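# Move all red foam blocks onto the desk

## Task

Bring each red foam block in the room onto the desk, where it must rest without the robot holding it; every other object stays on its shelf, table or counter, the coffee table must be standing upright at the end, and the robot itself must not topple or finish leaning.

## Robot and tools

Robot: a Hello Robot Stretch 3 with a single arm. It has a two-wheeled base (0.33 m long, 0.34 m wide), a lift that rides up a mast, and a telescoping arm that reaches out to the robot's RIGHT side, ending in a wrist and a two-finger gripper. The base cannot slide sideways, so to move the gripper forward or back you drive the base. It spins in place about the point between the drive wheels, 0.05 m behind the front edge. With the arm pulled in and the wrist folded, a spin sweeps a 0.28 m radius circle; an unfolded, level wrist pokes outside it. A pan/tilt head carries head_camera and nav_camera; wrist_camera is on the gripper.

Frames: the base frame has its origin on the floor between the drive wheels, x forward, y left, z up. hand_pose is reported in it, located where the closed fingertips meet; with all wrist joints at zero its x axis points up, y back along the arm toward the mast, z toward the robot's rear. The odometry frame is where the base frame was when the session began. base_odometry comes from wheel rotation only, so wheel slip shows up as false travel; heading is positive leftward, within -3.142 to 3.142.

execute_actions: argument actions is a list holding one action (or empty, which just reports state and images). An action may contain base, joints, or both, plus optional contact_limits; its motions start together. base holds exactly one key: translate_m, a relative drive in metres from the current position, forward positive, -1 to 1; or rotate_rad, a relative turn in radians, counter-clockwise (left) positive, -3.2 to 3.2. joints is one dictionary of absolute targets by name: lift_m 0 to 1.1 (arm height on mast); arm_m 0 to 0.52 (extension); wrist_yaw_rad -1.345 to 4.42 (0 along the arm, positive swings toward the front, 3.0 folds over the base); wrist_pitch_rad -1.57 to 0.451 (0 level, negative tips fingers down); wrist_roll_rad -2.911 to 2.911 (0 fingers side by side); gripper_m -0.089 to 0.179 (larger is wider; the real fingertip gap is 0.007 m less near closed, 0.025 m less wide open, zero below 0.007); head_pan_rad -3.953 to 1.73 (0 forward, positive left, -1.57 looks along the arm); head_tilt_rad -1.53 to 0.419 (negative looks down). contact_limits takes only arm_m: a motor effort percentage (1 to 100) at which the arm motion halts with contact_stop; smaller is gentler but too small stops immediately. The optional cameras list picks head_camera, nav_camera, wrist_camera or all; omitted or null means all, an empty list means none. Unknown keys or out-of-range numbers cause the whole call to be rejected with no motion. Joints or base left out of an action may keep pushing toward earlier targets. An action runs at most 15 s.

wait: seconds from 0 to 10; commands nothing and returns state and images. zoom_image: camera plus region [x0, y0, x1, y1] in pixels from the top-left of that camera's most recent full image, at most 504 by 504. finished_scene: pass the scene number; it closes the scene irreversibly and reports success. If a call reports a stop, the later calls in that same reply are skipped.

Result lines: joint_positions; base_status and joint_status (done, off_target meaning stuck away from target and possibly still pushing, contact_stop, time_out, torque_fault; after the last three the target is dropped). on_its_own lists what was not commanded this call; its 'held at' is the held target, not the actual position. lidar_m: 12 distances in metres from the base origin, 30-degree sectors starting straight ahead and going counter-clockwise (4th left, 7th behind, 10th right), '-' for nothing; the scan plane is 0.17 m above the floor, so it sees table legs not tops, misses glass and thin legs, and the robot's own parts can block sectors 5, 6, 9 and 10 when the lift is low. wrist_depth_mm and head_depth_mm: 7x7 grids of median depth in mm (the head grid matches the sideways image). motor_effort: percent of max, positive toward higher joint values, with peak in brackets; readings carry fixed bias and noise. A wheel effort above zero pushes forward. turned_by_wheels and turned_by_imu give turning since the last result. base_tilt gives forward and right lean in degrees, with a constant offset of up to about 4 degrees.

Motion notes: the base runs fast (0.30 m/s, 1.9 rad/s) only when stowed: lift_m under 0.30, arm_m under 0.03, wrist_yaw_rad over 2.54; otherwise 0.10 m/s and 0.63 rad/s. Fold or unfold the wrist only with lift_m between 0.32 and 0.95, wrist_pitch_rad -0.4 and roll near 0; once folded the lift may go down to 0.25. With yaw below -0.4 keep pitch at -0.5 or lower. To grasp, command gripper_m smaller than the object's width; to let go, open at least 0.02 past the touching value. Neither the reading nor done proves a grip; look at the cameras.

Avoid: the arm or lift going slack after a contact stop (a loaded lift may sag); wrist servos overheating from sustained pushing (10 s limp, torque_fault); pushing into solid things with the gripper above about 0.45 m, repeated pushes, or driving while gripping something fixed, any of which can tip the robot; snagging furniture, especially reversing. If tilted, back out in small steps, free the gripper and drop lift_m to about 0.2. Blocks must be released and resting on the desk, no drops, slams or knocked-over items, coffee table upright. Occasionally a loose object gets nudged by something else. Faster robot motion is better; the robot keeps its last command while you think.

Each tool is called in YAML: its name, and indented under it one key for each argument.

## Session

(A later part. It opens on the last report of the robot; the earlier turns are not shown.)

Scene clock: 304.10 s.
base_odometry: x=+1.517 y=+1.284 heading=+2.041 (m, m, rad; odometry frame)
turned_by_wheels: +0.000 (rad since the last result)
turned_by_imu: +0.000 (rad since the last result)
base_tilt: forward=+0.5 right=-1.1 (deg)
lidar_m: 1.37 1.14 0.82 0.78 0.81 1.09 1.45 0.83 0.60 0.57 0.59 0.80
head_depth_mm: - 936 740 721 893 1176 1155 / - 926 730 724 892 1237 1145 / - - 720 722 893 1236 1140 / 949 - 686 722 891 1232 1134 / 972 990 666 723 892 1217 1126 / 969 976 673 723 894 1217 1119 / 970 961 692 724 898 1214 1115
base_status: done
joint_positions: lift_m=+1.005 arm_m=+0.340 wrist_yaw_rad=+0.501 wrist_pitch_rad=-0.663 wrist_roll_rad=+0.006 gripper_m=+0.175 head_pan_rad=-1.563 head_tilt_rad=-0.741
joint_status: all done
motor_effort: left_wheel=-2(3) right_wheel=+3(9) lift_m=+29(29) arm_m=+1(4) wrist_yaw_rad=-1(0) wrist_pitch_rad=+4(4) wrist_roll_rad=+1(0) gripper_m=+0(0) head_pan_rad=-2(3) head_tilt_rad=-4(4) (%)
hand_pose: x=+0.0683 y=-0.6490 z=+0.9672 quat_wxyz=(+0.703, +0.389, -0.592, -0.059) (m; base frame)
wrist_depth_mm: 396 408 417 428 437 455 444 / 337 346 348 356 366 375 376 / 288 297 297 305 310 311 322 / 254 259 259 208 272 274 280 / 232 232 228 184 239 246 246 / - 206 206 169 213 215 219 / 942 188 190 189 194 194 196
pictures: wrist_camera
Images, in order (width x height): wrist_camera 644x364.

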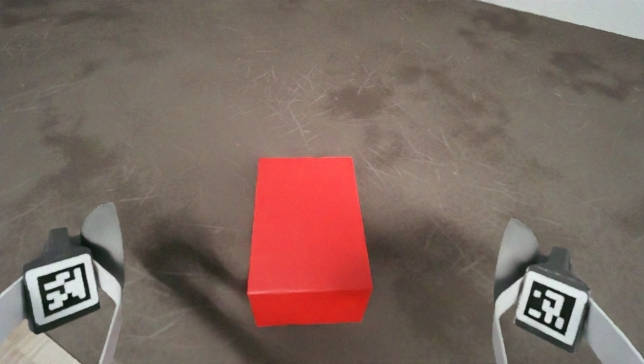

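execute_actions:
  actions:
    - {"joints":{"lift_m":0.98}}
  cameras: ["wrist_camera"]

Scene clock: 309.73 s.
base_odometry: x=+1.517 y=+1.284 heading=+2.041 (m, m, rad; odometry frame)
turned_by_wheels: +0.000 (rad since the last result)
turned_by_imu: +0.000 (rad since the last result)
base_tilt: forward=+0.5 right=-1.1 (deg)
lidar_m: 1.37 1.14 0.82 0.79 0.81 1.10 1.45 0.83 0.59 0.57 0.59 0.80
head_depth_mm: 953 - 706 720 891 1172 1147 / 935 933 728 721 893 1238 1140 / 937 - 705 720 890 1228 1145 / 969 - 675 722 891 1230 1135 / 968 963 658 722 889 1221 1123 / 971 971 673 724 892 1219 1122 / 971 960 689 722 896 1213 1117
base_status: not commanded
joint_positions: lift_m=+0.980 arm_m=+0.340 wrist_yaw_rad=+0.501 wrist_pitch_rad=-0.663 wrist_roll_rad=+0.006 gripper_m=+0.175 head_pan_rad=-1.563 head_tilt_rad=-0.741
joint_status: all done
motor_effort: left_wheel=-1(2) right_wheel=+2(2) lift_m=+29(29) arm_m=+2(1) wrist_yaw_rad=-1(0) wrist_pitch_rad=+4(4) wrist_roll_rad=+1(0) gripper_m=+0(0) head_pan_rad=-3(2) head_tilt_rad=-4(4) (%)
hand_pose: x=+0.0683 y=-0.6490 z=+0.9422 quat_wxyz=(+0.703, +0.389, -0.592, -0.059) (m; base frame)
wrist_depth_mm: 350 358 370 381 391 402 402 / 296 300 308 315 319 322 333 / 255 256 262 202 274 277 280 / 224 230 225 176 237 239 244 / 205 202 199 155 210 218 215 / - 182 179 159 188 192 194 / 170 165 168 170 170 171 173
pictures: wrist_camera
Images, in order (width x height): wrist_camera 644x364.

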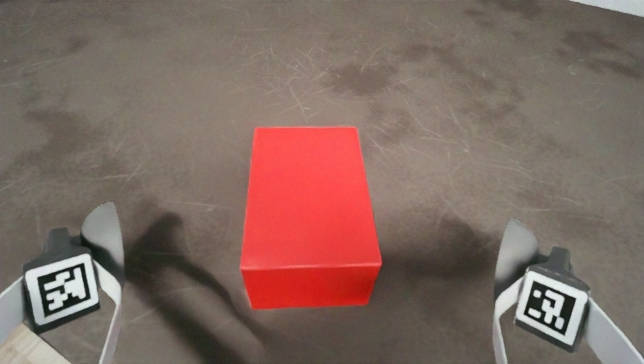

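execute_actions:
  actions:
    - {"joints":{"lift_m":0.963,"arm_m":0.355}}
  cameras: ["wrist_camera"]

Scene clock: 312.97 s.
base_odometry: x=+1.517 y=+1.284 heading=+2.041 (m, m, rad; odometry frame)
turned_by_wheels: +0.000 (rad since the last result)
turned_by_imu: +0.000 (rad since the last result)
base_tilt: forward=+0.5 right=-1.1 (deg)
lidar_m: 1.37 1.13 0.82 0.79 0.81 1.09 1.45 0.83 0.59 0.57 0.59 0.80
head_depth_mm: 970 - - 742 896 1163 1151 / 949 - 728 721 892 1237 1144 / 952 - 695 721 894 1239 1143 / 968 - 660 720 893 1234 1133 / 970 991 674 723 894 1221 1125 / 970 974 696 724 892 1217 1120 / 972 959 692 723 896 1208 1118
base_status: not commanded
joint_positions: lift_m=+0.963 arm_m=+0.355 wrist_yaw_rad=+0.501 wrist_pitch_rad=-0.663 wrist_roll_rad=+0.006 gripper_m=+0.175 head_pan_rad=-1.563 head_tilt_rad=-0.741
joint_status: all done
motor_effort: left_wheel=-1(1) right_wheel=+3(3) lift_m=+29(29) arm_m=+1(0) wrist_yaw_rad=-1(0) wrist_pitch_rad=+4(4) wrist_roll_rad=+1(1) gripper_m=+0(0) head_pan_rad=-2(2) head_tilt_rad=-4(4) (%)
hand_pose: x=+0.0683 y=-0.6640 z=+0.9252 quat_wxyz=(+0.703, +0.389, -0.592, -0.059) (m; base frame)
wrist_depth_mm: 315 325 330 342 347 360 368 / 272 276 278 286 286 295 303 / 231 237 231 177 246 249 254 / 203 206 158 154 215 219 221 / 185 183 137 135 189 196 195 / - 165 133 130 170 172 176 / 147 150 151 152 154 154 156
pictures: wrist_camera
Images, in order (width x height): wrist_camera 644x364.

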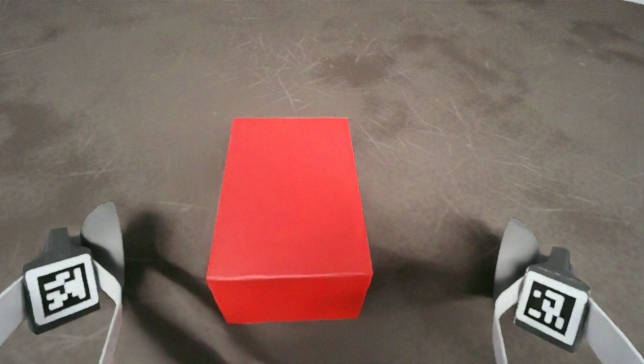

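execute_actions:
  actions:
    - {"base":{"translate_m":0.01}}
  cameras: []

execute_actions:
  actions:
    - {"joints":{"gripper_m":0.03}}
  cameras: []

execute_actions:
  actions:
    - {"joints":{"lift_m":1.04}}
  cameras: ["wrist_camera"]

Scene clock: 318.80 s.
base_odometry: x=+1.513 y=+1.293 heading=+2.041 (m, m, rad; odometry frame)
turned_by_wheels: +0.000 (rad since the last result)
turned_by_imu: +0.000 (rad since the last result)
base_tilt: forward=+0.5 right=-1.1 (deg)
lidar_m: 1.36 1.14 0.82 0.78 0.81 1.10 1.46 0.82 0.60 0.57 0.59 0.80
head_depth_mm: 966 - - 738 891 1163 1151 / 951 - 728 721 894 1242 1150 / 953 - 694 721 889 1241 1134 / 971 - 659 722 892 1223 1136 / 967 992 670 723 892 1224 1133 / 968 973 702 725 892 1209 1125 / 969 956 691 722 896 1217 1116
base_status: done
joint_positions: lift_m=+0.963 arm_m=+0.355 wrist_yaw_rad=+0.501 wrist_pitch_rad=-0.663 wrist_roll_rad=+0.006 gripper_m=+0.175 head_pan_rad=-1.563 head_tilt_rad=-0.741
joint_status: not commanded
motor_effort: left_wheel=+0(2) right_wheel=+3(8) lift_m=+29(29) arm_m=+2(2) wrist_yaw_rad=-1(1) wrist_pitch_rad=+4(4) wrist_roll_rad=+1(1) gripper_m=+0(0) head_pan_rad=-2(2) head_tilt_rad=-4(4) (%)
hand_pose: x=+0.0683 y=-0.6640 z=+0.9252 quat_wxyz=(+0.703, +0.389, -0.592, -0.059) (m; base frame)
wrist_depth_mm: 322 329 334 346 350 360 361 / 268 274 281 285 287 295 299 / 231 234 238 175 245 253 253 / 204 205 198 152 213 219 218 / 184 183 177 135 190 196 196 / - 165 127 125 166 173 175 / 148 150 148 149 154 155 156
pictures: none
No camera images: the call's "cameras" was empty. Leave "cameras" out to get every camera's image.

Scene clock: 320.73 s.
base_odometry: x=+1.513 y=+1.293 heading=+2.041 (m, m, rad; odometry frame)
turned_by_wheels: +0.000 (rad since the last result)
turned_by_imu: +0.000 (rad since the last result)
base_tilt: forward=+0.5 right=-1.1 (deg)
lidar_m: 1.36 1.14 0.82 0.78 0.81 1.09 1.46 0.82 0.59 0.57 0.59 0.80
head_depth_mm: 969 - - 739 893 1166 1149 / 953 - 724 722 893 1238 1143 / 950 - 696 723 892 1232 1140 / 973 - 662 722 892 1233 1131 / 969 987 667 723 894 1222 1135 / 971 975 698 726 893 1213 1126 / 975 956 693 726 896 1209 1117
base_status: not commanded
joint_positions: lift_m=+0.963 arm_m=+0.355 wrist_yaw_rad=+0.501 wrist_pitch_rad=-0.641 wrist_roll_rad=+0.006 gripper_m=+0.031 head_pan_rad=-1.563 head_tilt_rad=-0.741
joint_status: all done
motor_effort: left_wheel=-1(1) right_wheel=+3(3) lift_m=+29(29) arm_m=+3(2) wrist_yaw_rad=-1(1) wrist_pitch_rad=-3(4) wrist_roll_rad=+1(1) gripper_m=-15(93) head_pan_rad=-3(2) head_tilt_rad=-5(4) (%)
hand_pose: x=+0.0702 y=-0.6674 z=+0.9293 quat_wxyz=(+0.704, +0.382, -0.597, -0.051) (m; base frame)
wrist_depth_mm: 340 351 355 370 380 387 393 / 283 288 292 303 304 311 319 / 243 245 249 253 259 264 268 / 212 214 211 160 224 226 231 / 188 189 141 141 198 199 202 / 168 172 124 126 129 178 179 / 153 153 152 147 156 160 162
pictures: none
No camera images: the call's "cameras" was empty. Leave "cameras" out to get every camera's image.

Scene clock: 322.27 s.
base_odometry: x=+1.513 y=+1.293 heading=+2.041 (m, m, rad; odometry frame)
turned_by_wheels: +0.000 (rad since the last result)
turned_by_imu: +0.000 (rad since the last result)
base_tilt: forward=+0.5 right=-1.1 (deg)
lidar_m: 1.36 1.14 0.82 0.78 0.81 1.10 1.46 0.82 0.59 0.57 0.59 0.80
head_depth_mm: - 1036 735 721 891 1172 1146 / - 1031 729 720 894 1236 1150 / - 964 723 720 896 1242 1139 / 936 - 712 722 893 1232 1131 / 953 1048 678 723 895 1216 1122 / 969 975 697 723 898 1211 1118 / 970 965 690 725 897 1211 1112
base_status: not commanded
joint_positions: lift_m=+1.040 arm_m=+0.355 wrist_yaw_rad=+0.501 wrist_pitch_rad=-0.665 wrist_roll_rad=+0.006 gripper_m=+0.031 head_pan_rad=-1.563 head_tilt_rad=-0.741
joint_status: all done
motor_effort: left_wheel=-1(1) right_wheel=+3(3) lift_m=+38(40) arm_m=+3(1) wrist_yaw_rad=+0(1) wrist_pitch_rad=+5(5) wrist_roll_rad=+0(1) gripper_m=-14(15) head_pan_rad=-2(3) head_tilt_rad=-4(4) (%)
hand_pose: x=+0.0681 y=-0.6636 z=+1.0014 quat_wxyz=(+0.703, +0.389, -0.592, -0.059) (m; base frame)
wrist_depth_mm: 462 480 483 496 499 499 449 / 393 399 410 413 416 429 438 / 340 341 353 355 362 366 372 / 296 300 295 158 314 319 322 / 267 269 141 140 282 280 286 / 237 242 126 127 127 254 257 / 223 220 217 150 226 228 233
pictures: wrist_camera
Images, in order (width x height): wrist_camera 644x364.

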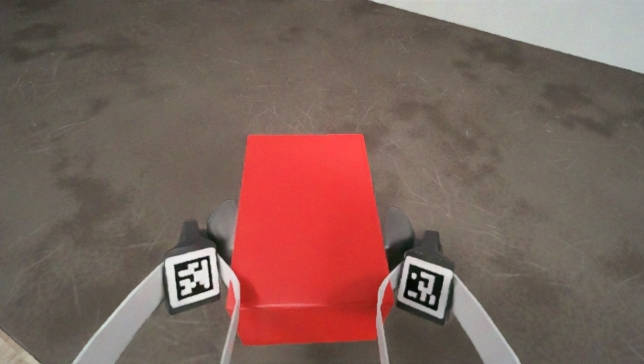

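execute_actions:
  actions:
    - {"joints":{"arm_m":0.0,"wrist_pitch_rad":-0.4}}
  cameras: []

execute_actions:
  actions:
    - {"joints":{"wrist_yaw_rad":1.5}}
  cameras: []

execute_actions:
  actions:
    - {"joints":{"lift_m":0.6}}
  cameras: []

execute_actions:
  actions:
    - {"joints":{"wrist_yaw_rad":2.7}}
  cameras: []

execute_actions:
  actions:
    - {"joints":{"lift_m":0.28,"head_pan_rad":0,"head_tilt_rad":-1.0}}

Scene clock: 333.13 s.
base_odometry: x=+1.513 y=+1.293 heading=+2.041 (m, m, rad; odometry frame)
turned_by_wheels: +0.000 (rad since the last result)
turned_by_imu: +0.000 (rad since the last result)
base_tilt: forward=+0.5 right=-1.1 (deg)
lidar_m: 1.36 1.14 0.82 0.79 0.81 1.10 1.46 0.82 0.59 0.57 0.59 0.80
head_depth_mm: 968 - - - - 1167 1150 / 972 - - - - 1272 1145 / 969 - - - - 1258 1140 / 965 1041 - - - 1229 1132 / 969 1044 - - 941 1216 1122 / 970 1036 - 340 892 1212 1119 / 973 964 640 742 893 1207 1125
base_status: not commanded
joint_positions: lift_m=+1.040 arm_m=+0.002 wrist_yaw_rad=+0.501 wrist_pitch_rad=-0.424 wrist_roll_rad=+0.006 gripper_m=+0.031 head_pan_rad=-1.563 head_tilt_rad=-0.741
joint_status: all done
joint sent to its limit — the command would take arm_m past its lower limit, so that joint was sent only as far as its limit.
motor_effort: left_wheel=+0(1) right_wheel=+3(3) lift_m=+37(37) arm_m=-3(2) wrist_yaw_rad=-1(0) wrist_pitch_rad=+8(8) wrist_roll_rad=+1(1) gripper_m=-13(14) head_pan_rad=-2(2) head_tilt_rad=-4(4) (%)
hand_pose: x=+0.0859 y=-0.3428 z=+1.0512 quat_wxyz=(+0.705, +0.316, -0.634, +0.026) (m; base frame)
wrist_depth_mm: - - - 968 827 746 687 / 708 728 737 762 788 753 719 / 792 597 547 559 582 597 614 / - 690 519 158 454 471 470 / - 824 141 140 387 381 390 / - - 126 127 128 386 343 / - - 875 151 514 422 371
pictures: none
No camera images: the call's "cameras" was empty. Leave "cameras" out to get every camera's image.

Scene clock: 334.63 s.
base_odometry: x=+1.513 y=+1.293 heading=+2.041 (m, m, rad; odometry frame)
turned_by_wheels: +0.000 (rad since the last result)
turned_by_imu: +0.000 (rad since the last result)
base_tilt: forward=+0.5 right=-1.1 (deg)
lidar_m: 1.36 1.13 0.82 0.79 0.81 1.10 1.46 0.82 0.59 0.57 0.59 0.80
head_depth_mm: 971 - - - 891 1170 1148 / 972 - - - - 1238 1149 / 974 - - - - 1239 1144 / 970 1046 724 703 - 1255 1130 / 971 989 706 713 - 1226 1131 / 972 977 700 706 - 1244 1124 / 969 964 693 - - 1242 1110
base_status: not commanded
joint_positions: lift_m=+1.040 arm_m=+0.002 wrist_yaw_rad=+1.497 wrist_pitch_rad=-0.424 wrist_roll_rad=+0.006 gripper_m=+0.031 head_pan_rad=-1.563 head_tilt_rad=-0.741
joint_status: all done
motor_effort: left_wheel=-1(2) right_wheel=+3(3) lift_m=+38(38) arm_m=-2(2) wrist_yaw_rad=+1(0) wrist_pitch_rad=+8(8) wrist_roll_rad=+0(0) gripper_m=-14(14) head_pan_rad=-3(2) head_tilt_rad=-4(5) (%)
hand_pose: x=+0.2017 y=-0.1631 z=+1.0512 quat_wxyz=(+0.607, +0.580, -0.406, +0.360) (m; base frame)
wrist_depth_mm: - - - - - - - / - - - - - 824 845 / - - - - - 675 602 / - - - 158 - 684 504 / - - 142 141 929 685 469 / - - 126 127 127 695 485 / - - - 150 - 653 482
pictures: none
No camera images: the call's "cameras" was empty. Leave "cameras" out to get every camera's image.

Scene clock: 339.47 s.
base_odometry: x=+1.513 y=+1.293 heading=+2.041 (m, m, rad; odometry frame)
turned_by_wheels: +0.000 (rad since the last result)
turned_by_imu: +0.000 (rad since the last result)
base_tilt: forward=+0.5 right=-1.2 (deg)
lidar_m: 1.36 1.14 0.82 0.79 0.81 1.10 1.46 0.82 0.60 0.57 0.59 0.80
head_depth_mm: 969 1042 738 720 892 1175 1152 / 971 1038 728 721 889 1242 1168 / 973 1022 719 723 891 1239 1185 / 967 1008 714 721 893 1232 1193 / 969 991 706 721 893 1220 1145 / 971 975 699 720 896 1209 1152 / 974 962 690 723 894 1208 1129
base_status: not commanded
joint_positions: lift_m=+0.600 arm_m=+0.002 wrist_yaw_rad=+1.497 wrist_pitch_rad=-0.423 wrist_roll_rad=+0.006 gripper_m=+0.031 head_pan_rad=-1.563 head_tilt_rad=-0.741
joint_status: all done
motor_effort: left_wheel=-1(0) right_wheel=+2(3) lift_m=+29(32) arm_m=-3(2) wrist_yaw_rad=+2(1) wrist_pitch_rad=+8(8) wrist_roll_rad=+1(1) gripper_m=-14(14) head_pan_rad=-2(2) head_tilt_rad=-4(4) (%)
hand_pose: x=+0.2017 y=-0.1631 z=+0.6116 quat_wxyz=(+0.607, +0.580, -0.407, +0.360) (m; base frame)
wrist_depth_mm: - - - - - 681 487 / - - - - - 689 485 / - - - - - 687 472 / - - - 157 - 683 488 / 951 - 142 141 - 686 482 / 817 830 126 126 127 687 489 / 723 749 723 150 757 751 477
pictures: none
No camera images: the call's "cameras" was empty. Leave "cameras" out to get every camera's image.

Scene clock: 341.07 s.
base_odometry: x=+1.513 y=+1.293 heading=+2.041 (m, m, rad; odometry frame)
turned_by_wheels: +0.000 (rad since the last result)
turned_by_imu: +0.000 (rad since the last result)
base_tilt: forward=+0.5 right=-1.2 (deg)
lidar_m: 1.36 1.14 0.82 0.79 0.81 1.10 1.46 0.82 0.59 0.57 0.59 0.80
head_depth_mm: 970 1039 737 722 890 1169 1144 / 971 1038 729 719 893 1240 1169 / 971 1017 720 722 892 1238 1173 / 974 1005 715 722 891 1233 1181 / 970 990 705 721 895 1222 1177 / 973 979 700 721 894 1212 1119 / 966 964 693 723 892 1212 1120
base_status: not commanded
joint_positions: lift_m=+0.600 arm_m=+0.002 wrist_yaw_rad=+2.697 wrist_pitch_rad=-0.423 wrist_roll_rad=+0.006 gripper_m=+0.031 head_pan_rad=-1.563 head_tilt_rad=-0.741
joint_status: all done
motor_effort: left_wheel=-1(1) right_wheel=+2(2) lift_m=+29(29) arm_m=-2(2) wrist_yaw_rad=+1(2) wrist_pitch_rad=+8(8) wrist_roll_rad=+1(1) gripper_m=-14(14) head_pan_rad=-2(2) head_tilt_rad=-4(4) (%)
hand_pose: x=+0.0749 y=+0.0554 z=+0.6116 quat_wxyz=(+0.298, +0.709, -0.008, +0.640) (m; base frame)
wrist_depth_mm: 619 700 771 861 954 - - / 661 755 823 922 - - - / 720 803 865 977 - - - / 778 854 926 159 - - - / - 912 141 140 - - - / - 864 126 126 127 874 914 / - 746 732 149 754 778 784
pictures: none
No camera images: the call's "cameras" was empty. Leave "cameras" out to get every camera's image.

Scene clock: 344.80 s.
base_odometry: x=+1.513 y=+1.293 heading=+2.041 (m, m, rad; odometry frame)
turned_by_wheels: +0.000 (rad since the last result)
turned_by_imu: +0.000 (rad since the last result)
base_tilt: forward=+0.5 right=-1.1 (deg)
lidar_m: 1.36 1.14 0.82 0.79 0.81 1.10 1.46 0.83 0.60 0.57 0.59 0.80
head_depth_mm: 1239 1486 1727 1507 1371 1221 1098 / 1246 1489 1729 1550 1360 1210 1109 / 1234 1491 1732 1525 1356 1207 1107 / 1240 1484 1720 1519 1340 1203 1112 / 1241 1487 1716 1518 1336 1202 821 / 1250 1484 1702 1500 1331 1190 1088 / 1240 1492 1691 1490 1320 1183 1065
base_status: not commanded
joint_positions: lift_m=+0.280 arm_m=+0.002 wrist_yaw_rad=+2.697 wrist_pitch_rad=-0.423 wrist_roll_rad=+0.006 gripper_m=+0.031 head_pan_rad=-0.007 head_tilt_rad=-0.987
joint_status: all done
motor_effort: left_wheel=-1(1) right_wheel=+2(2) lift_m=+29(30) arm_m=-2(1) wrist_yaw_rad=+1(2) wrist_pitch_rad=+8(8) wrist_roll_rad=+1(1) gripper_m=-14(14) head_pan_rad=+3(35) head_tilt_rad=-6(22) (%)
hand_pose: x=+0.0749 y=+0.0555 z=+0.2916 quat_wxyz=(+0.297, +0.709, -0.008, +0.640) (m; base frame)
wrist_depth_mm: 626 698 766 858 973 - - / 675 722 826 961 - - - / 726 769 822 884 895 931 927 / 654 662 652 158 723 699 745 / - 558 141 141 604 602 601 / - 497 126 127 127 515 519 / - - 136 150 434 449 448
pictures: head_camera (sideways: a quarter turn clockwise sets it upright), nav_camera (sideways: a quarter turn counterclockwise sets it upright), wrist_camera
Images, in order (width x height): head_camera 896x504, nav_camera 672x504, wrist_camera 644x364.

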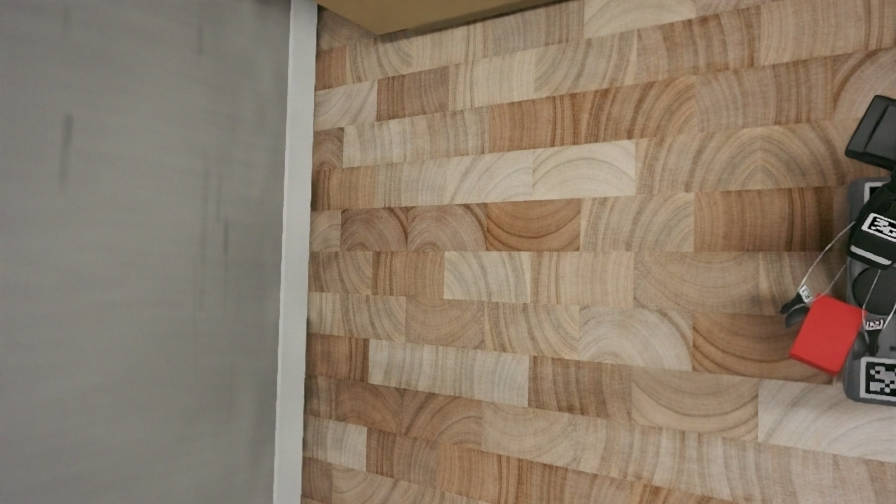

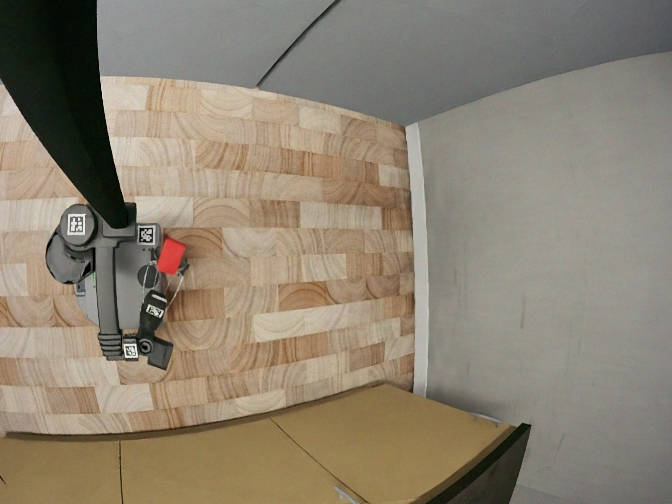

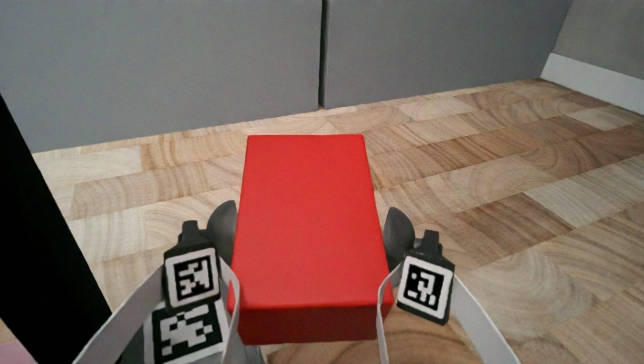

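execute_actions:
  actions:
    - {"base":{"rotate_rad":2.658}}
  cameras: []

execute_actions:
  actions:
    - {"base":{"translate_m":0.965}}
  cameras: []

execute_actions:
  actions:
    - {"base":{"rotate_rad":0.449}}
  cameras: ["nav_camera"]

Scene clock: 355.53 s.
base_odometry: x=+1.513 y=+1.293 heading=-1.585 (m, m, rad; odometry frame)
turned_by_wheels: +2.658 (rad since the last result)
turned_by_imu: +2.687 (rad since the last result)
base_tilt: forward=+0.5 right=-1.2 (deg)
lidar_m: 1.12 1.46 0.80 0.59 0.58 0.59 0.82 1.36 1.11 0.82 0.79 0.82
head_depth_mm: 911 1009 1128 1276 1348 1221 1098 / 1041 1165 1337 1477 1372 1211 1112 / 1216 1389 1611 1536 1351 1205 1107 / 1479 1739 1755 1526 1352 1202 1106 / 2356 2071 1758 1520 1339 1195 821 / 2252 2048 1733 1499 1341 1180 1086 / 2173 2044 1680 1495 1323 1183 1072
base_status: done
joint_positions: lift_m=+0.280 arm_m=+0.002 wrist_yaw_rad=+2.698 wrist_pitch_rad=-0.423 wrist_roll_rad=+0.006 gripper_m=+0.031 head_pan_rad=-0.007 head_tilt_rad=-0.988
joint_status: not commanded
motor_effort: left_wheel=-1(6) right_wheel=+2(14) lift_m=+30(30) arm_m=-2(2) wrist_yaw_rad=+1(1) wrist_pitch_rad=+8(8) wrist_roll_rad=+0(1) gripper_m=-14(14) head_pan_rad=+3(2) head_tilt_rad=-5(5) (%)
hand_pose: x=+0.0748 y=+0.0555 z=+0.2916 quat_wxyz=(+0.297, +0.709, -0.008, +0.640) (m; base frame)
wrist_depth_mm: 496 586 722 - - - - / 518 620 823 - - - - / 577 719 804 881 881 904 945 / 639 658 657 158 698 722 734 / - 562 142 140 597 587 603 / - 490 125 126 127 505 509 / - - 137 149 433 446 447
pictures: none
No camera images: the call's "cameras" was empty. Leave "cameras" out to get every camera's image.

Scene clock: 360.57 s.
base_odometry: x=+1.499 y=+0.328 heading=-1.585 (m, m, rad; odometry frame)
turned_by_wheels: +0.000 (rad since the last result)
turned_by_imu: +0.001 (rad since the last result)
base_tilt: forward=+0.5 right=-1.1 (deg)
lidar_m: 0.45 1.18 0.69 0.90 1.05 1.08 1.50 1.18 0.44 0.32 0.31 0.33
head_depth_mm: 346 382 426 481 555 651 791 / 393 442 502 581 689 840 1054 / 457 524 612 734 915 1152 1105 / 547 644 780 988 1284 1205 1112 / 1546 1840 1735 1520 1339 1197 823 / 1469 1721 1746 1504 1331 1196 1093 / 1387 1631 1729 1503 1328 1184 1073
base_status: done
joint_positions: lift_m=+0.280 arm_m=+0.002 wrist_yaw_rad=+2.698 wrist_pitch_rad=-0.423 wrist_roll_rad=+0.006 gripper_m=+0.031 head_pan_rad=-0.007 head_tilt_rad=-0.988
joint_status: not commanded
motor_effort: left_wheel=-2(6) right_wheel=+3(12) lift_m=+30(30) arm_m=-2(2) wrist_yaw_rad=+1(2) wrist_pitch_rad=+8(7) wrist_roll_rad=+1(1) gripper_m=-14(14) head_pan_rad=+3(3) head_tilt_rad=-5(5) (%)
hand_pose: x=+0.0748 y=+0.0555 z=+0.2916 quat_wxyz=(+0.297, +0.709, -0.008, +0.640) (m; base frame)
wrist_depth_mm: - - 877 727 858 - - / - - 942 761 945 - - / 830 827 857 785 847 925 959 / 663 679 643 158 710 725 747 / - 559 141 141 602 597 610 / - 492 126 127 128 516 516 / - - 137 150 432 451 451
pictures: none
No camera images: the call's "cameras" was empty. Leave "cameras" out to get every camera's image.

Scene clock: 361.83 s.
base_odometry: x=+1.499 y=+0.328 heading=-1.136 (m, m, rad; odometry frame)
turned_by_wheels: +0.449 (rad since the last result)
turned_by_imu: +0.454 (rad since the last result)
base_tilt: forward=+0.5 right=-1.1 (deg)
lidar_m: 1.53 0.70 0.83 1.04 1.07 1.39 1.66 0.48 0.33 0.31 0.32 0.42
head_depth_mm: 1438 1728 743 747 751 757 761 / 1442 1724 1792 1463 1046 1060 1066 / 1433 1708 1775 1527 1353 1212 1102 / 1424 1708 1769 1531 1341 1199 1105 / 1417 1689 1758 1516 1338 1195 824 / 1410 1674 1695 1498 1334 1188 1086 / 1324 1162 1202 1185 1296 1185 1077
base_status: done
joint_positions: lift_m=+0.280 arm_m=+0.002 wrist_yaw_rad=+2.698 wrist_pitch_rad=-0.423 wrist_roll_rad=+0.006 gripper_m=+0.031 head_pan_rad=-0.007 head_tilt_rad=-0.988
joint_status: not commanded
motor_effort: left_wheel=-1(7) right_wheel=+3(10) lift_m=+30(29) arm_m=-2(2) wrist_yaw_rad=+2(1) wrist_pitch_rad=+8(8) wrist_roll_rad=+1(0) gripper_m=-14(14) head_pan_rad=+3(3) head_tilt_rad=-5(5) (%)
hand_pose: x=+0.0748 y=+0.0555 z=+0.2916 quat_wxyz=(+0.297, +0.709, -0.008, +0.640) (m; base frame)
wrist_depth_mm: 801 - - - 788 616 643 / 889 - - - 859 645 713 / 806 820 868 887 851 681 803 / 666 678 653 158 725 718 750 / - 564 141 141 607 591 618 / - 487 126 126 128 515 525 / - - 136 151 430 443 448
pictures: nav_camera (sideways: a quarter turn counterclockwise sets it upright)
Images, in order (width x height): nav_camera 672x504.

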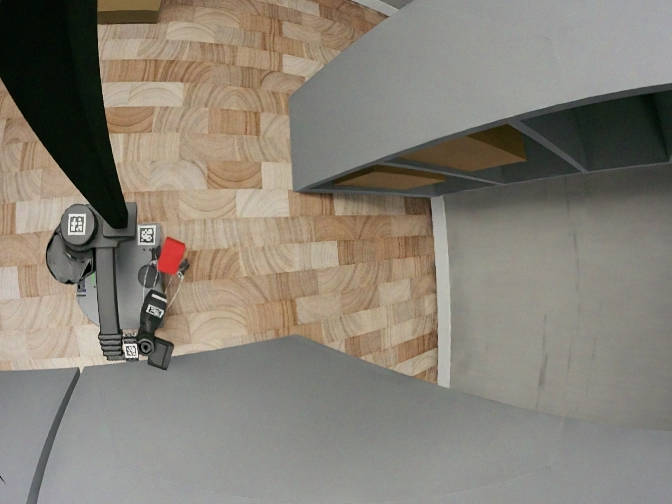

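execute_actions:
  actions:
    - {"base":{"rotate_rad":0.08}}
  cameras: []

execute_actions:
  actions:
    - {"base":{"translate_m":0.4}}
  cameras: []

execute_actions:
  actions:
    - {"base":{"rotate_rad":-0.08}}
  cameras: ["nav_camera"]

Scene clock: 366.73 s.
base_odometry: x=+1.499 y=+0.328 heading=-1.056 (m, m, rad; odometry frame)
turned_by_wheels: +0.080 (rad since the last result)
turned_by_imu: +0.081 (rad since the last result)
base_tilt: forward=+0.5 right=-1.2 (deg)
lidar_m: 1.16 0.69 0.90 1.04 1.08 1.50 1.18 0.44 0.32 0.31 0.33 0.45
head_depth_mm: 1404 1684 1801 841 820 794 778 / 1406 1688 1803 1538 1180 1137 1078 / 1425 1709 1772 1539 1352 1218 1109 / 1428 1701 1772 1528 1338 1208 1108 / 1432 1703 1752 1520 1340 1197 820 / 1362 1396 1431 1426 1335 1185 1091 / 955 913 926 1096 1316 1184 1068
base_status: done
joint_positions: lift_m=+0.280 arm_m=+0.002 wrist_yaw_rad=+2.698 wrist_pitch_rad=-0.423 wrist_roll_rad=+0.006 gripper_m=+0.031 head_pan_rad=-0.007 head_tilt_rad=-0.988
joint_status: not commanded
motor_effort: left_wheel=-2(5) right_wheel=+2(10) lift_m=+30(30) arm_m=-2(2) wrist_yaw_rad=+1(2) wrist_pitch_rad=+8(7) wrist_roll_rad=+1(1) gripper_m=-14(14) head_pan_rad=+3(3) head_tilt_rad=-5(5) (%)
hand_pose: x=+0.0748 y=+0.0555 z=+0.2916 quat_wxyz=(+0.297, +0.709, -0.008, +0.640) (m; base frame)
wrist_depth_mm: 807 - - - 906 656 551 / 919 - - - 909 672 627 / 806 840 857 888 864 687 712 / 670 675 652 158 702 673 711 / - 566 142 140 603 605 611 / - 490 126 126 127 504 515 / - - 136 151 434 450 457
pictures: none
No camera images: the call's "cameras" was empty. Leave "cameras" out to get every camera's image.

Scene clock: 369.73 s.
base_odometry: x=+1.696 y=-0.020 heading=-1.056 (m, m, rad; odometry frame)
turned_by_wheels: +0.000 (rad since the last result)
turned_by_imu: +0.000 (rad since the last result)
base_tilt: forward=+0.5 right=-1.1 (deg)
lidar_m: 1.14 0.50 0.37 1.61 1.29 1.49 1.19 0.45 0.33 0.32 0.33 1.19
head_depth_mm: 1035 1229 1527 1564 1361 1215 784 / 1036 1245 1536 1546 1362 1214 1077 / 1045 1245 1557 1544 1353 1208 1104 / 1043 1245 1557 1520 1340 1208 1103 / 1048 1261 1553 1513 1334 1201 823 / 1045 1189 1505 1443 1307 1182 1088 / 1008 1130 926 918 1065 1133 1073
base_status: done
joint_positions: lift_m=+0.280 arm_m=+0.002 wrist_yaw_rad=+2.698 wrist_pitch_rad=-0.423 wrist_roll_rad=+0.006 gripper_m=+0.031 head_pan_rad=-0.007 head_tilt_rad=-0.989
joint_status: not commanded
motor_effort: left_wheel=-1(5) right_wheel=+2(11) lift_m=+29(30) arm_m=-2(1) wrist_yaw_rad=+2(1) wrist_pitch_rad=+8(8) wrist_roll_rad=+0(1) gripper_m=-14(14) head_pan_rad=+3(2) head_tilt_rad=-5(5) (%)
hand_pose: x=+0.0748 y=+0.0555 z=+0.2916 quat_wxyz=(+0.297, +0.709, -0.008, +0.640) (m; base frame)
wrist_depth_mm: - - - 476 476 462 527 / - - - 510 516 504 584 / 826 829 832 463 557 579 694 / 678 670 645 157 576 634 695 / - 562 141 141 571 597 608 / - 497 125 126 128 510 524 / - - 136 150 434 442 454
pictures: none
No camera images: the call's "cameras" was empty. Leave "cameras" out to get every camera's image.

Scene clock: 370.77 s.
base_odometry: x=+1.696 y=-0.020 heading=-1.136 (m, m, rad; odometry frame)
turned_by_wheels: -0.080 (rad since the last result)
turned_by_imu: -0.081 (rad since the last result)
base_tilt: forward=+0.5 right=-1.2 (deg)
lidar_m: 1.15 0.50 0.37 0.72 1.24 1.39 1.70 0.49 0.34 0.32 0.33 1.22
head_depth_mm: 1069 1275 1600 1563 1361 818 771 / 1057 1274 1598 1534 1357 1211 1075 / 1054 1264 1569 1546 1351 1216 1102 / 1048 1253 1556 1532 1348 1198 1106 / 1045 1249 1558 1516 1349 1200 822 / 1039 1239 1533 1480 1331 1190 1083 / 1007 1150 1178 1126 1111 1143 1077
base_status: done
joint_positions: lift_m=+0.280 arm_m=+0.002 wrist_yaw_rad=+2.698 wrist_pitch_rad=-0.423 wrist_roll_rad=+0.006 gripper_m=+0.031 head_pan_rad=-0.007 head_tilt_rad=-0.989
joint_status: not commanded
motor_effort: left_wheel=+1(7) right_wheel=-1(7) lift_m=+29(29) arm_m=-3(3) wrist_yaw_rad=+1(2) wrist_pitch_rad=+8(8) wrist_roll_rad=+1(0) gripper_m=-13(14) head_pan_rad=+3(3) head_tilt_rad=-5(5) (%)
hand_pose: x=+0.0748 y=+0.0555 z=+0.2916 quat_wxyz=(+0.297, +0.709, -0.008, +0.640) (m; base frame)
wrist_depth_mm: - - - 412 483 507 608 / - - - 442 534 572 837 / 809 838 815 436 573 667 816 / 676 649 640 158 610 695 745 / - 556 142 141 595 602 614 / - 492 126 127 128 505 518 / - - 136 150 428 437 449
pictures: nav_camera (sideways: a quarter turn counterclockwise sets it upright)
Images, in order (width x height): nav_camera 672x504.

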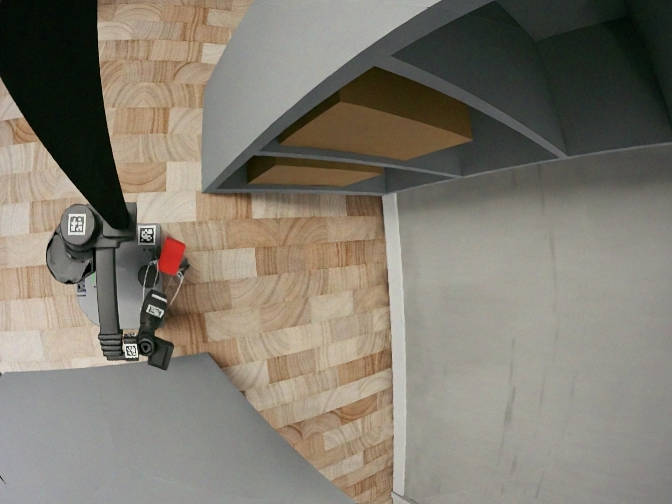

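execute_actions:
  actions:
    - {"base":{"translate_m":0.4}}
  cameras: []

execute_actions:
  actions:
    - {"base":{"rotate_rad":-0.4}}
  cameras: ["nav_camera"]

Scene clock: 380.03 s.
base_odometry: x=+1.865 y=-0.383 heading=-1.136 (m, m, rad; odometry frame)
turned_by_wheels: +0.000 (rad since the last result)
turned_by_imu: +0.000 (rad since the last result)
base_tilt: forward=+0.5 right=-1.1 (deg)
lidar_m: 0.76 0.51 0.35 0.33 0.50 1.42 1.54 0.45 0.36 0.63 1.15 0.80
head_depth_mm: 682 821 1027 1363 1371 1211 1097 / 679 815 1018 1348 1354 1215 1106 / 677 811 1012 1325 1356 1207 1105 / 671 806 999 1317 1351 1194 1108 / 670 797 996 1311 1338 1192 820 / 665 794 987 1301 1334 1187 1089 / 662 791 978 1229 1252 1115 1042
base_status: done
joint_positions: lift_m=+0.280 arm_m=+0.002 wrist_yaw_rad=+2.698 wrist_pitch_rad=-0.423 wrist_roll_rad=+0.006 gripper_m=+0.031 head_pan_rad=-0.007 head_tilt_rad=-0.989
joint_status: not commanded
motor_effort: left_wheel=+1(7) right_wheel=-1(6) lift_m=+30(29) arm_m=-2(3) wrist_yaw_rad=+0(1) wrist_pitch_rad=+8(8) wrist_roll_rad=+1(1) gripper_m=-14(14) head_pan_rad=+3(3) head_tilt_rad=-5(6) (%)
hand_pose: x=+0.0748 y=+0.0555 z=+0.2916 quat_wxyz=(+0.297, +0.709, -0.008, +0.640) (m; base frame)
wrist_depth_mm: 611 332 367 407 461 679 607 / 637 356 388 440 510 723 617 / 623 394 412 452 571 750 640 / 540 510 437 159 624 698 663 / - 457 141 141 589 598 621 / - 439 126 126 128 507 526 / - - 136 150 433 444 446
pictures: none
No camera images: the call's "cameras" was empty. Leave "cameras" out to get every camera's image.

Scene clock: 381.30 s.
base_odometry: x=+1.865 y=-0.383 heading=-1.536 (m, m, rad; odometry frame)
turned_by_wheels: -0.400 (rad since the last result)
turned_by_imu: -0.405 (rad since the last result)
base_tilt: forward=+0.5 right=-1.2 (deg)
lidar_m: 0.77 0.76 0.45 0.34 0.34 0.34 1.61 0.93 0.39 0.35 2.37 1.02
head_depth_mm: 903 1119 1489 1554 1365 1222 1100 / 845 1043 1352 1546 1359 1211 1113 / 797 972 1240 1495 1354 1202 1105 / 757 912 1147 1446 1342 1202 1113 / 719 858 1060 1376 1341 1201 821 / 686 813 984 1265 1324 1190 1093 / 656 769 926 1154 1320 1186 1071
base_status: done
joint_positions: lift_m=+0.280 arm_m=+0.002 wrist_yaw_rad=+2.698 wrist_pitch_rad=-0.423 wrist_roll_rad=+0.006 gripper_m=+0.031 head_pan_rad=-0.007 head_tilt_rad=-0.989
joint_status: not commanded
motor_effort: left_wheel=+1(6) right_wheel=-1(9) lift_m=+30(29) arm_m=-2(2) wrist_yaw_rad=+1(1) wrist_pitch_rad=+8(8) wrist_roll_rad=+1(1) gripper_m=-14(14) head_pan_rad=+3(3) head_tilt_rad=-5(3) (%)
hand_pose: x=+0.0748 y=+0.0555 z=+0.2916 quat_wxyz=(+0.297, +0.709, -0.008, +0.640) (m; base frame)
wrist_depth_mm: 309 361 435 777 715 648 554 / 321 373 463 840 778 666 590 / 337 392 484 598 812 709 614 / 367 432 494 158 719 709 650 / - 442 142 141 605 604 616 / - 447 126 127 127 511 513 / - - 137 151 434 444 442
pictures: nav_camera (sideways: a quarter turn counterclockwise sets it upright)
Images, in order (width x height): nav_camera 672x504.

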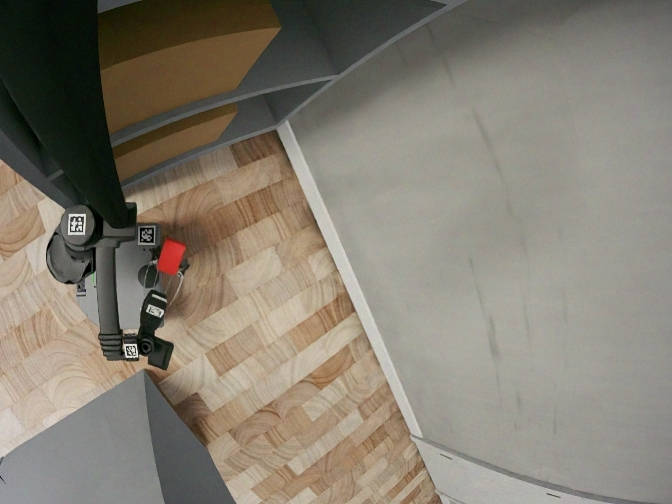

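execute_actions:
  actions:
    - {"base":{"translate_m":0.27}}
  cameras: ["nav_camera"]

Scene clock: 386.77 s.
base_odometry: x=+1.874 y=-0.652 heading=-1.536 (m, m, rad; odometry frame)
turned_by_wheels: +0.000 (rad since the last result)
turned_by_imu: +0.000 (rad since the last result)
base_tilt: forward=+0.5 right=-1.1 (deg)
lidar_m: 0.53 0.52 0.54 0.47 0.46 0.48 1.80 0.55 0.47 0.67 1.55 0.69
head_depth_mm: 599 750 998 1447 1366 1214 1102 / 564 695 902 1285 1351 1211 1112 / 533 648 822 1136 1349 1205 1107 / 504 608 759 1013 1303 1199 1103 / 479 571 703 921 1270 1198 822 / 456 539 656 836 1157 1185 1087 / 436 511 614 770 1032 1183 1070
base_status: done
joint_positions: lift_m=+0.280 arm_m=+0.002 wrist_yaw_rad=+2.698 wrist_pitch_rad=-0.423 wrist_roll_rad=+0.006 gripper_m=+0.031 head_pan_rad=-0.007 head_tilt_rad=-0.989
joint_status: not commanded
motor_effort: left_wheel=+0(8) right_wheel=-2(7) lift_m=+29(29) arm_m=-1(2) wrist_yaw_rad=+1(1) wrist_pitch_rad=+8(8) wrist_roll_rad=+1(1) gripper_m=-14(14) head_pan_rad=+3(3) head_tilt_rad=-4(5) (%)
hand_pose: x=+0.0748 y=+0.0555 z=+0.2916 quat_wxyz=(+0.297, +0.709, -0.008, +0.640) (m; base frame)
wrist_depth_mm: 400 809 697 615 509 436 382 / 425 784 754 665 546 466 404 / 443 528 693 650 573 492 422 / 472 557 630 159 601 520 444 / - 544 141 141 590 541 471 / - 489 125 127 128 515 486 / - - 136 151 427 449 447
pictures: nav_camera (sideways: a quarter turn counterclockwise sets it upright)
Images, in order (width x height): nav_camera 672x504.

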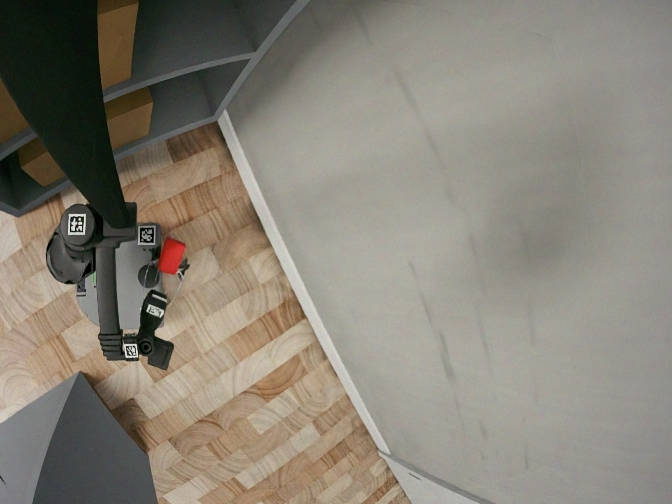

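execute_actions:
  actions:
    - {"base":{"rotate_rad":-1.155},"joints":{"head_tilt_rad":-0.7}}
  cameras: []

execute_actions:
  actions:
    - {"base":{"translate_m":1.0}}

Scene clock: 393.97 s.
base_odometry: x=+1.874 y=-0.652 heading=-2.691 (m, m, rad; odometry frame)
turned_by_wheels: -1.155 (rad since the last result)
turned_by_imu: -1.168 (rad since the last result)
base_tilt: forward=+0.5 right=-1.2 (deg)
lidar_m: 2.29 0.77 0.54 0.52 0.53 0.48 0.45 0.47 0.59 0.80 0.47 0.60
head_depth_mm: 2525 2865 2706 2043 1626 1058 1044 / 2518 2928 2681 2020 1630 1352 1157 / 2492 2844 2641 2008 1606 1347 1152 / 2549 2882 2605 1992 1604 1338 1143 / 2540 2846 2562 1960 1585 1328 1144 / 2477 2705 2456 1943 1579 1325 1140 / 1698 1729 1748 1752 1541 1313 1130
base_status: done
joint_positions: lift_m=+0.280 arm_m=+0.002 wrist_yaw_rad=+2.698 wrist_pitch_rad=-0.423 wrist_roll_rad=+0.006 gripper_m=+0.031 head_pan_rad=-0.007 head_tilt_rad=-0.704
joint_status: all done
motor_effort: left_wheel=+2(7) right_wheel=-2(10) lift_m=+30(30) arm_m=-1(3) wrist_yaw_rad=+2(1) wrist_pitch_rad=+8(8) wrist_roll_rad=+1(1) gripper_m=-14(14) head_pan_rad=+3(3) head_tilt_rad=+2(21) (%)
hand_pose: x=+0.0748 y=+0.0555 z=+0.2916 quat_wxyz=(+0.297, +0.709, -0.008, +0.640) (m; base frame)
wrist_depth_mm: 434 472 517 589 656 762 911 / 461 506 567 635 737 862 - / 498 538 597 644 808 869 951 / 524 577 615 159 719 749 747 / - 564 142 141 605 603 604 / - 495 125 127 128 519 514 / - - 136 151 431 448 456
pictures: none
No camera images: the call's "cameras" was empty. Leave "cameras" out to get every camera's image.

Scene clock: 399.00 s.
base_odometry: x=+0.974 y=-1.088 heading=-2.690 (m, m, rad; odometry frame)
turned_by_wheels: +0.000 (rad since the last result)
turned_by_imu: +0.001 (rad since the last result)
base_tilt: forward=+0.5 right=-1.1 (deg)
lidar_m: 1.56 0.80 0.59 0.56 0.57 0.76 1.45 0.60 0.54 1.33 2.63 2.08
head_depth_mm: 1695 1793 2223 2038 1626 1362 1163 / 1676 1758 2193 2042 1631 1356 1160 / 1667 1799 2106 1947 1614 1353 1157 / 1661 1882 2162 2014 1596 1335 1147 / 1670 1869 2178 1988 1581 1328 1147 / 1644 1873 2151 1958 1573 1323 1132 / 1635 1799 1924 1826 1560 1318 1131
base_status: done
joint_positions: lift_m=+0.280 arm_m=+0.002 wrist_yaw_rad=+2.698 wrist_pitch_rad=-0.423 wrist_roll_rad=+0.006 gripper_m=+0.031 head_pan_rad=-0.007 head_tilt_rad=-0.704
joint_status: not commanded
motor_effort: left_wheel=+1(7) right_wheel=-1(7) lift_m=+30(29) arm_m=-2(3) wrist_yaw_rad=+2(1) wrist_pitch_rad=+8(8) wrist_roll_rad=+0(1) gripper_m=-14(14) head_pan_rad=+3(3) head_tilt_rad=+2(2) (%)
hand_pose: x=+0.0748 y=+0.0555 z=+0.2916 quat_wxyz=(+0.297, +0.709, -0.008, +0.640) (m; base frame)
wrist_depth_mm: 463 505 562 614 666 812 941 / 503 549 606 687 749 887 - / 528 574 636 704 839 904 920 / 564 618 631 158 717 747 731 / - 565 141 141 592 595 621 / - 491 126 126 128 503 521 / - - 137 151 425 444 450
pictures: head_camera (sideways: a quarter turn clockwise sets it upright), nav_camera (sideways: a quarter turn counterclockwise sets it upright), wrist_camera
Images, in order (width x height): head_camera 896x504, nav_camera 672x504, wrist_camera 644x364.

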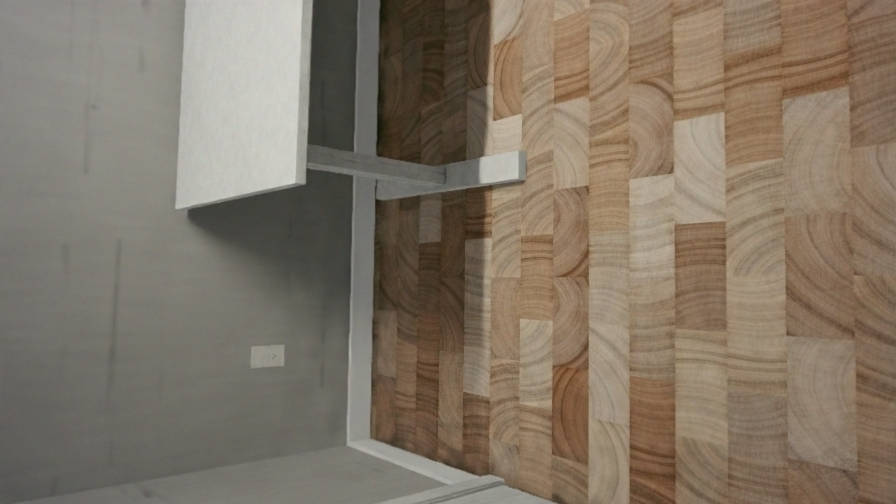

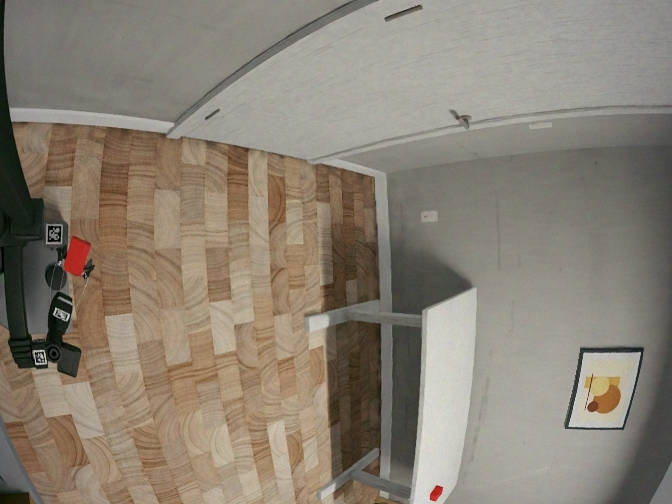

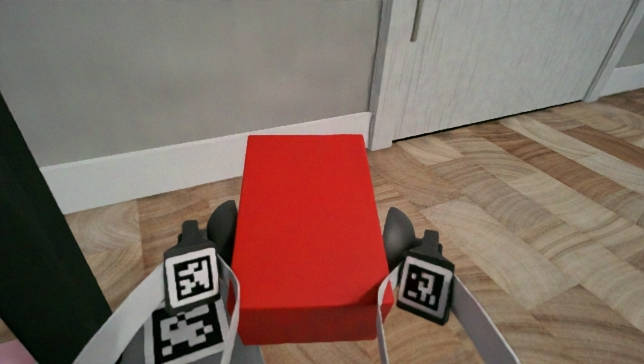

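execute_actions:
  actions:
    - {"base":{"rotate_rad":-0.972}}
  cameras: []

execute_actions:
  actions:
    - {"base":{"translate_m":0.85}}
  cameras: []

execute_actions:
  actions:
    - {"base":{"rotate_rad":2.526},"joints":{"head_pan_rad":-1.57,"head_tilt_rad":-0.7}}
  cameras: ["nav_camera","head_camera"]

Scene clock: 407.47 s.
base_odometry: x=+0.974 y=-1.088 heading=+2.621 (m, m, rad; odometry frame)
turned_by_wheels: -0.972 (rad since the last result)
turned_by_imu: -0.983 (rad since the last result)
base_tilt: forward=+0.5 right=-1.1 (deg)
lidar_m: 2.17 1.55 1.56 0.72 0.57 0.56 0.58 0.82 1.45 0.55 0.55 1.77
head_depth_mm: 2723 2974 2716 2035 1640 1357 1170 / 2854 3142 2687 2042 1626 1357 1160 / 3028 3234 2684 2002 1609 1345 1153 / 3131 2940 2594 2010 1601 1333 1154 / 2745 2904 2591 1967 1591 1329 1141 / 2422 1914 2387 1949 1584 1318 1130 / 2130 1716 2411 1939 1559 1315 1125
base_status: done
joint_positions: lift_m=+0.280 arm_m=+0.002 wrist_yaw_rad=+2.698 wrist_pitch_rad=-0.423 wrist_roll_rad=+0.006 gripper_m=+0.031 head_pan_rad=-0.007 head_tilt_rad=-0.704
joint_status: not commanded
motor_effort: left_wheel=+1(8) right_wheel=-2(10) lift_m=+30(30) arm_m=-2(2) wrist_yaw_rad=+2(1) wrist_pitch_rad=+8(8) wrist_roll_rad=+1(1) gripper_m=-14(14) head_pan_rad=+3(3) head_tilt_rad=+2(2) (%)
hand_pose: x=+0.0748 y=+0.0555 z=+0.2916 quat_wxyz=(+0.297, +0.709, -0.008, +0.640) (m; base frame)
wrist_depth_mm: 639 822 - - - - - / 638 852 - - - - - / 664 798 845 877 878 929 948 / 683 678 665 157 723 736 760 / - 570 141 141 596 593 605 / - 494 126 127 128 510 525 / - - 137 150 442 442 441
pictures: none
No camera images: the call's "cameras" was empty. Leave "cameras" out to get every camera's image.

Scene clock: 412.10 s.
base_odometry: x=+0.237 y=-0.666 heading=+2.621 (m, m, rad; odometry frame)
turned_by_wheels: +0.000 (rad since the last result)
turned_by_imu: +0.001 (rad since the last result)
base_tilt: forward=+0.5 right=-1.1 (deg)
lidar_m: 1.78 1.35 1.12 1.11 1.29 1.24 1.34 0.87 0.84 0.88 1.25 2.47
head_depth_mm: 2084 2316 2522 2039 1633 1361 1167 / 2190 2451 2591 2005 1621 1360 1160 / 2335 2502 2573 2010 1609 1349 1155 / 2395 2502 2302 1973 1596 1338 1150 / 2093 2247 2179 1975 1588 1328 1135 / 1856 2030 1230 1893 1584 1320 1136 / 1650 1739 1118 1756 1571 1319 1132
base_status: done
joint_positions: lift_m=+0.280 arm_m=+0.002 wrist_yaw_rad=+2.698 wrist_pitch_rad=-0.423 wrist_roll_rad=+0.006 gripper_m=+0.031 head_pan_rad=-0.007 head_tilt_rad=-0.703
joint_status: not commanded
motor_effort: left_wheel=+2(8) right_wheel=-1(6) lift_m=+29(30) arm_m=-2(1) wrist_yaw_rad=+1(0) wrist_pitch_rad=+8(8) wrist_roll_rad=+1(1) gripper_m=-14(14) head_pan_rad=+3(3) head_tilt_rad=+2(1) (%)
hand_pose: x=+0.0747 y=+0.0555 z=+0.2916 quat_wxyz=(+0.297, +0.709, -0.008, +0.640) (m; base frame)
wrist_depth_mm: - - - - - - - / - - - - - - - / 807 861 856 867 909 941 965 / 674 686 661 159 703 742 733 / - 551 141 141 602 591 615 / - 493 126 127 127 507 511 / - - 136 150 432 445 446
pictures: none
No camera images: the call's "cameras" was empty. Leave "cameras" out to get every camera's image.

Scene clock: 415.03 s.
base_odometry: x=+0.237 y=-0.666 heading=-1.136 (m, m, rad; odometry frame)
turned_by_wheels: +2.526 (rad since the last result)
turned_by_imu: +2.553 (rad since the last result)
base_tilt: forward=+0.5 right=-1.1 (deg)
lidar_m: 1.24 1.30 0.86 0.84 0.86 1.15 2.47 1.78 1.36 1.52 1.12 1.32
head_depth_mm: 1304 1473 1195 1007 1628 1363 1162 / 1290 1452 1177 995 1628 1346 1164 / 1288 1435 1166 983 1607 1344 1158 / 1282 1434 1158 978 1600 1337 1145 / 1280 1421 1137 965 1583 1327 1146 / 1270 1404 1127 958 1569 1316 1136 / 1269 1393 1117 1336 1522 1318 1134
base_status: done
joint_positions: lift_m=+0.280 arm_m=+0.002 wrist_yaw_rad=+2.698 wrist_pitch_rad=-0.423 wrist_roll_rad=+0.006 gripper_m=+0.031 head_pan_rad=-1.563 head_tilt_rad=-0.703
joint_status: all done
motor_effort: left_wheel=-1(6) right_wheel=+3(14) lift_m=+30(29) arm_m=-3(2) wrist_yaw_rad=+1(2) wrist_pitch_rad=+8(8) wrist_roll_rad=+1(1) gripper_m=-14(14) head_pan_rad=-2(35) head_tilt_rad=+1(1) (%)
hand_pose: x=+0.0747 y=+0.0555 z=+0.2916 quat_wxyz=(+0.297, +0.709, -0.008, +0.640) (m; base frame)
wrist_depth_mm: 675 - - - - - - / 707 874 912 - - - - / 754 790 869 905 908 910 942 / 653 666 653 159 714 723 740 / - 562 142 141 584 598 604 / - 493 125 127 128 511 523 / - - 137 149 433 442 444
pictures: head_camera (sideways: a quarter turn clockwise sets it upright), nav_camera (sideways: a quarter turn counterclockwise sets it upright)
Images, in order (width x height): head_camera 896x504, nav_camera 672x504.

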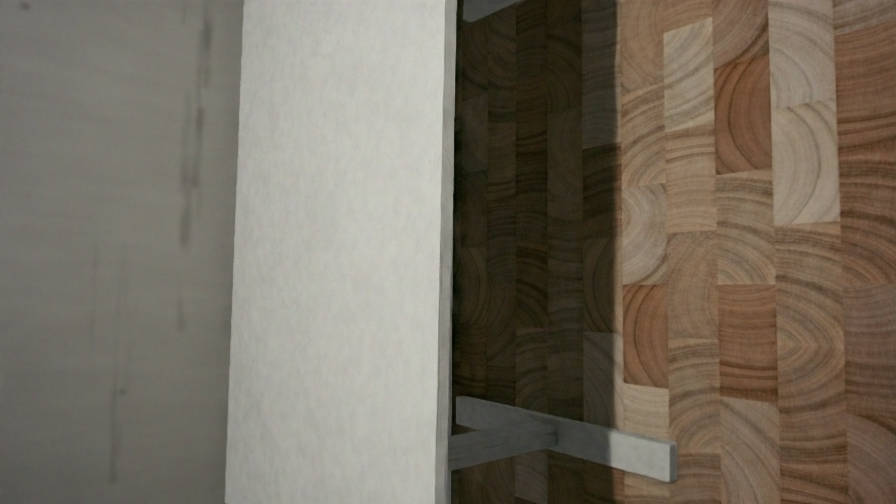

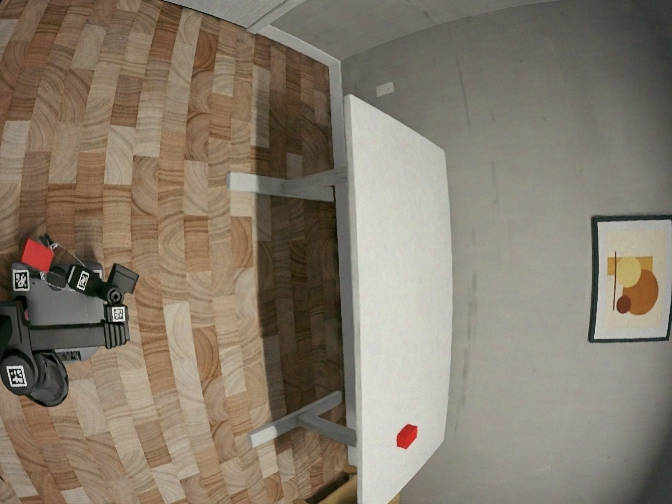

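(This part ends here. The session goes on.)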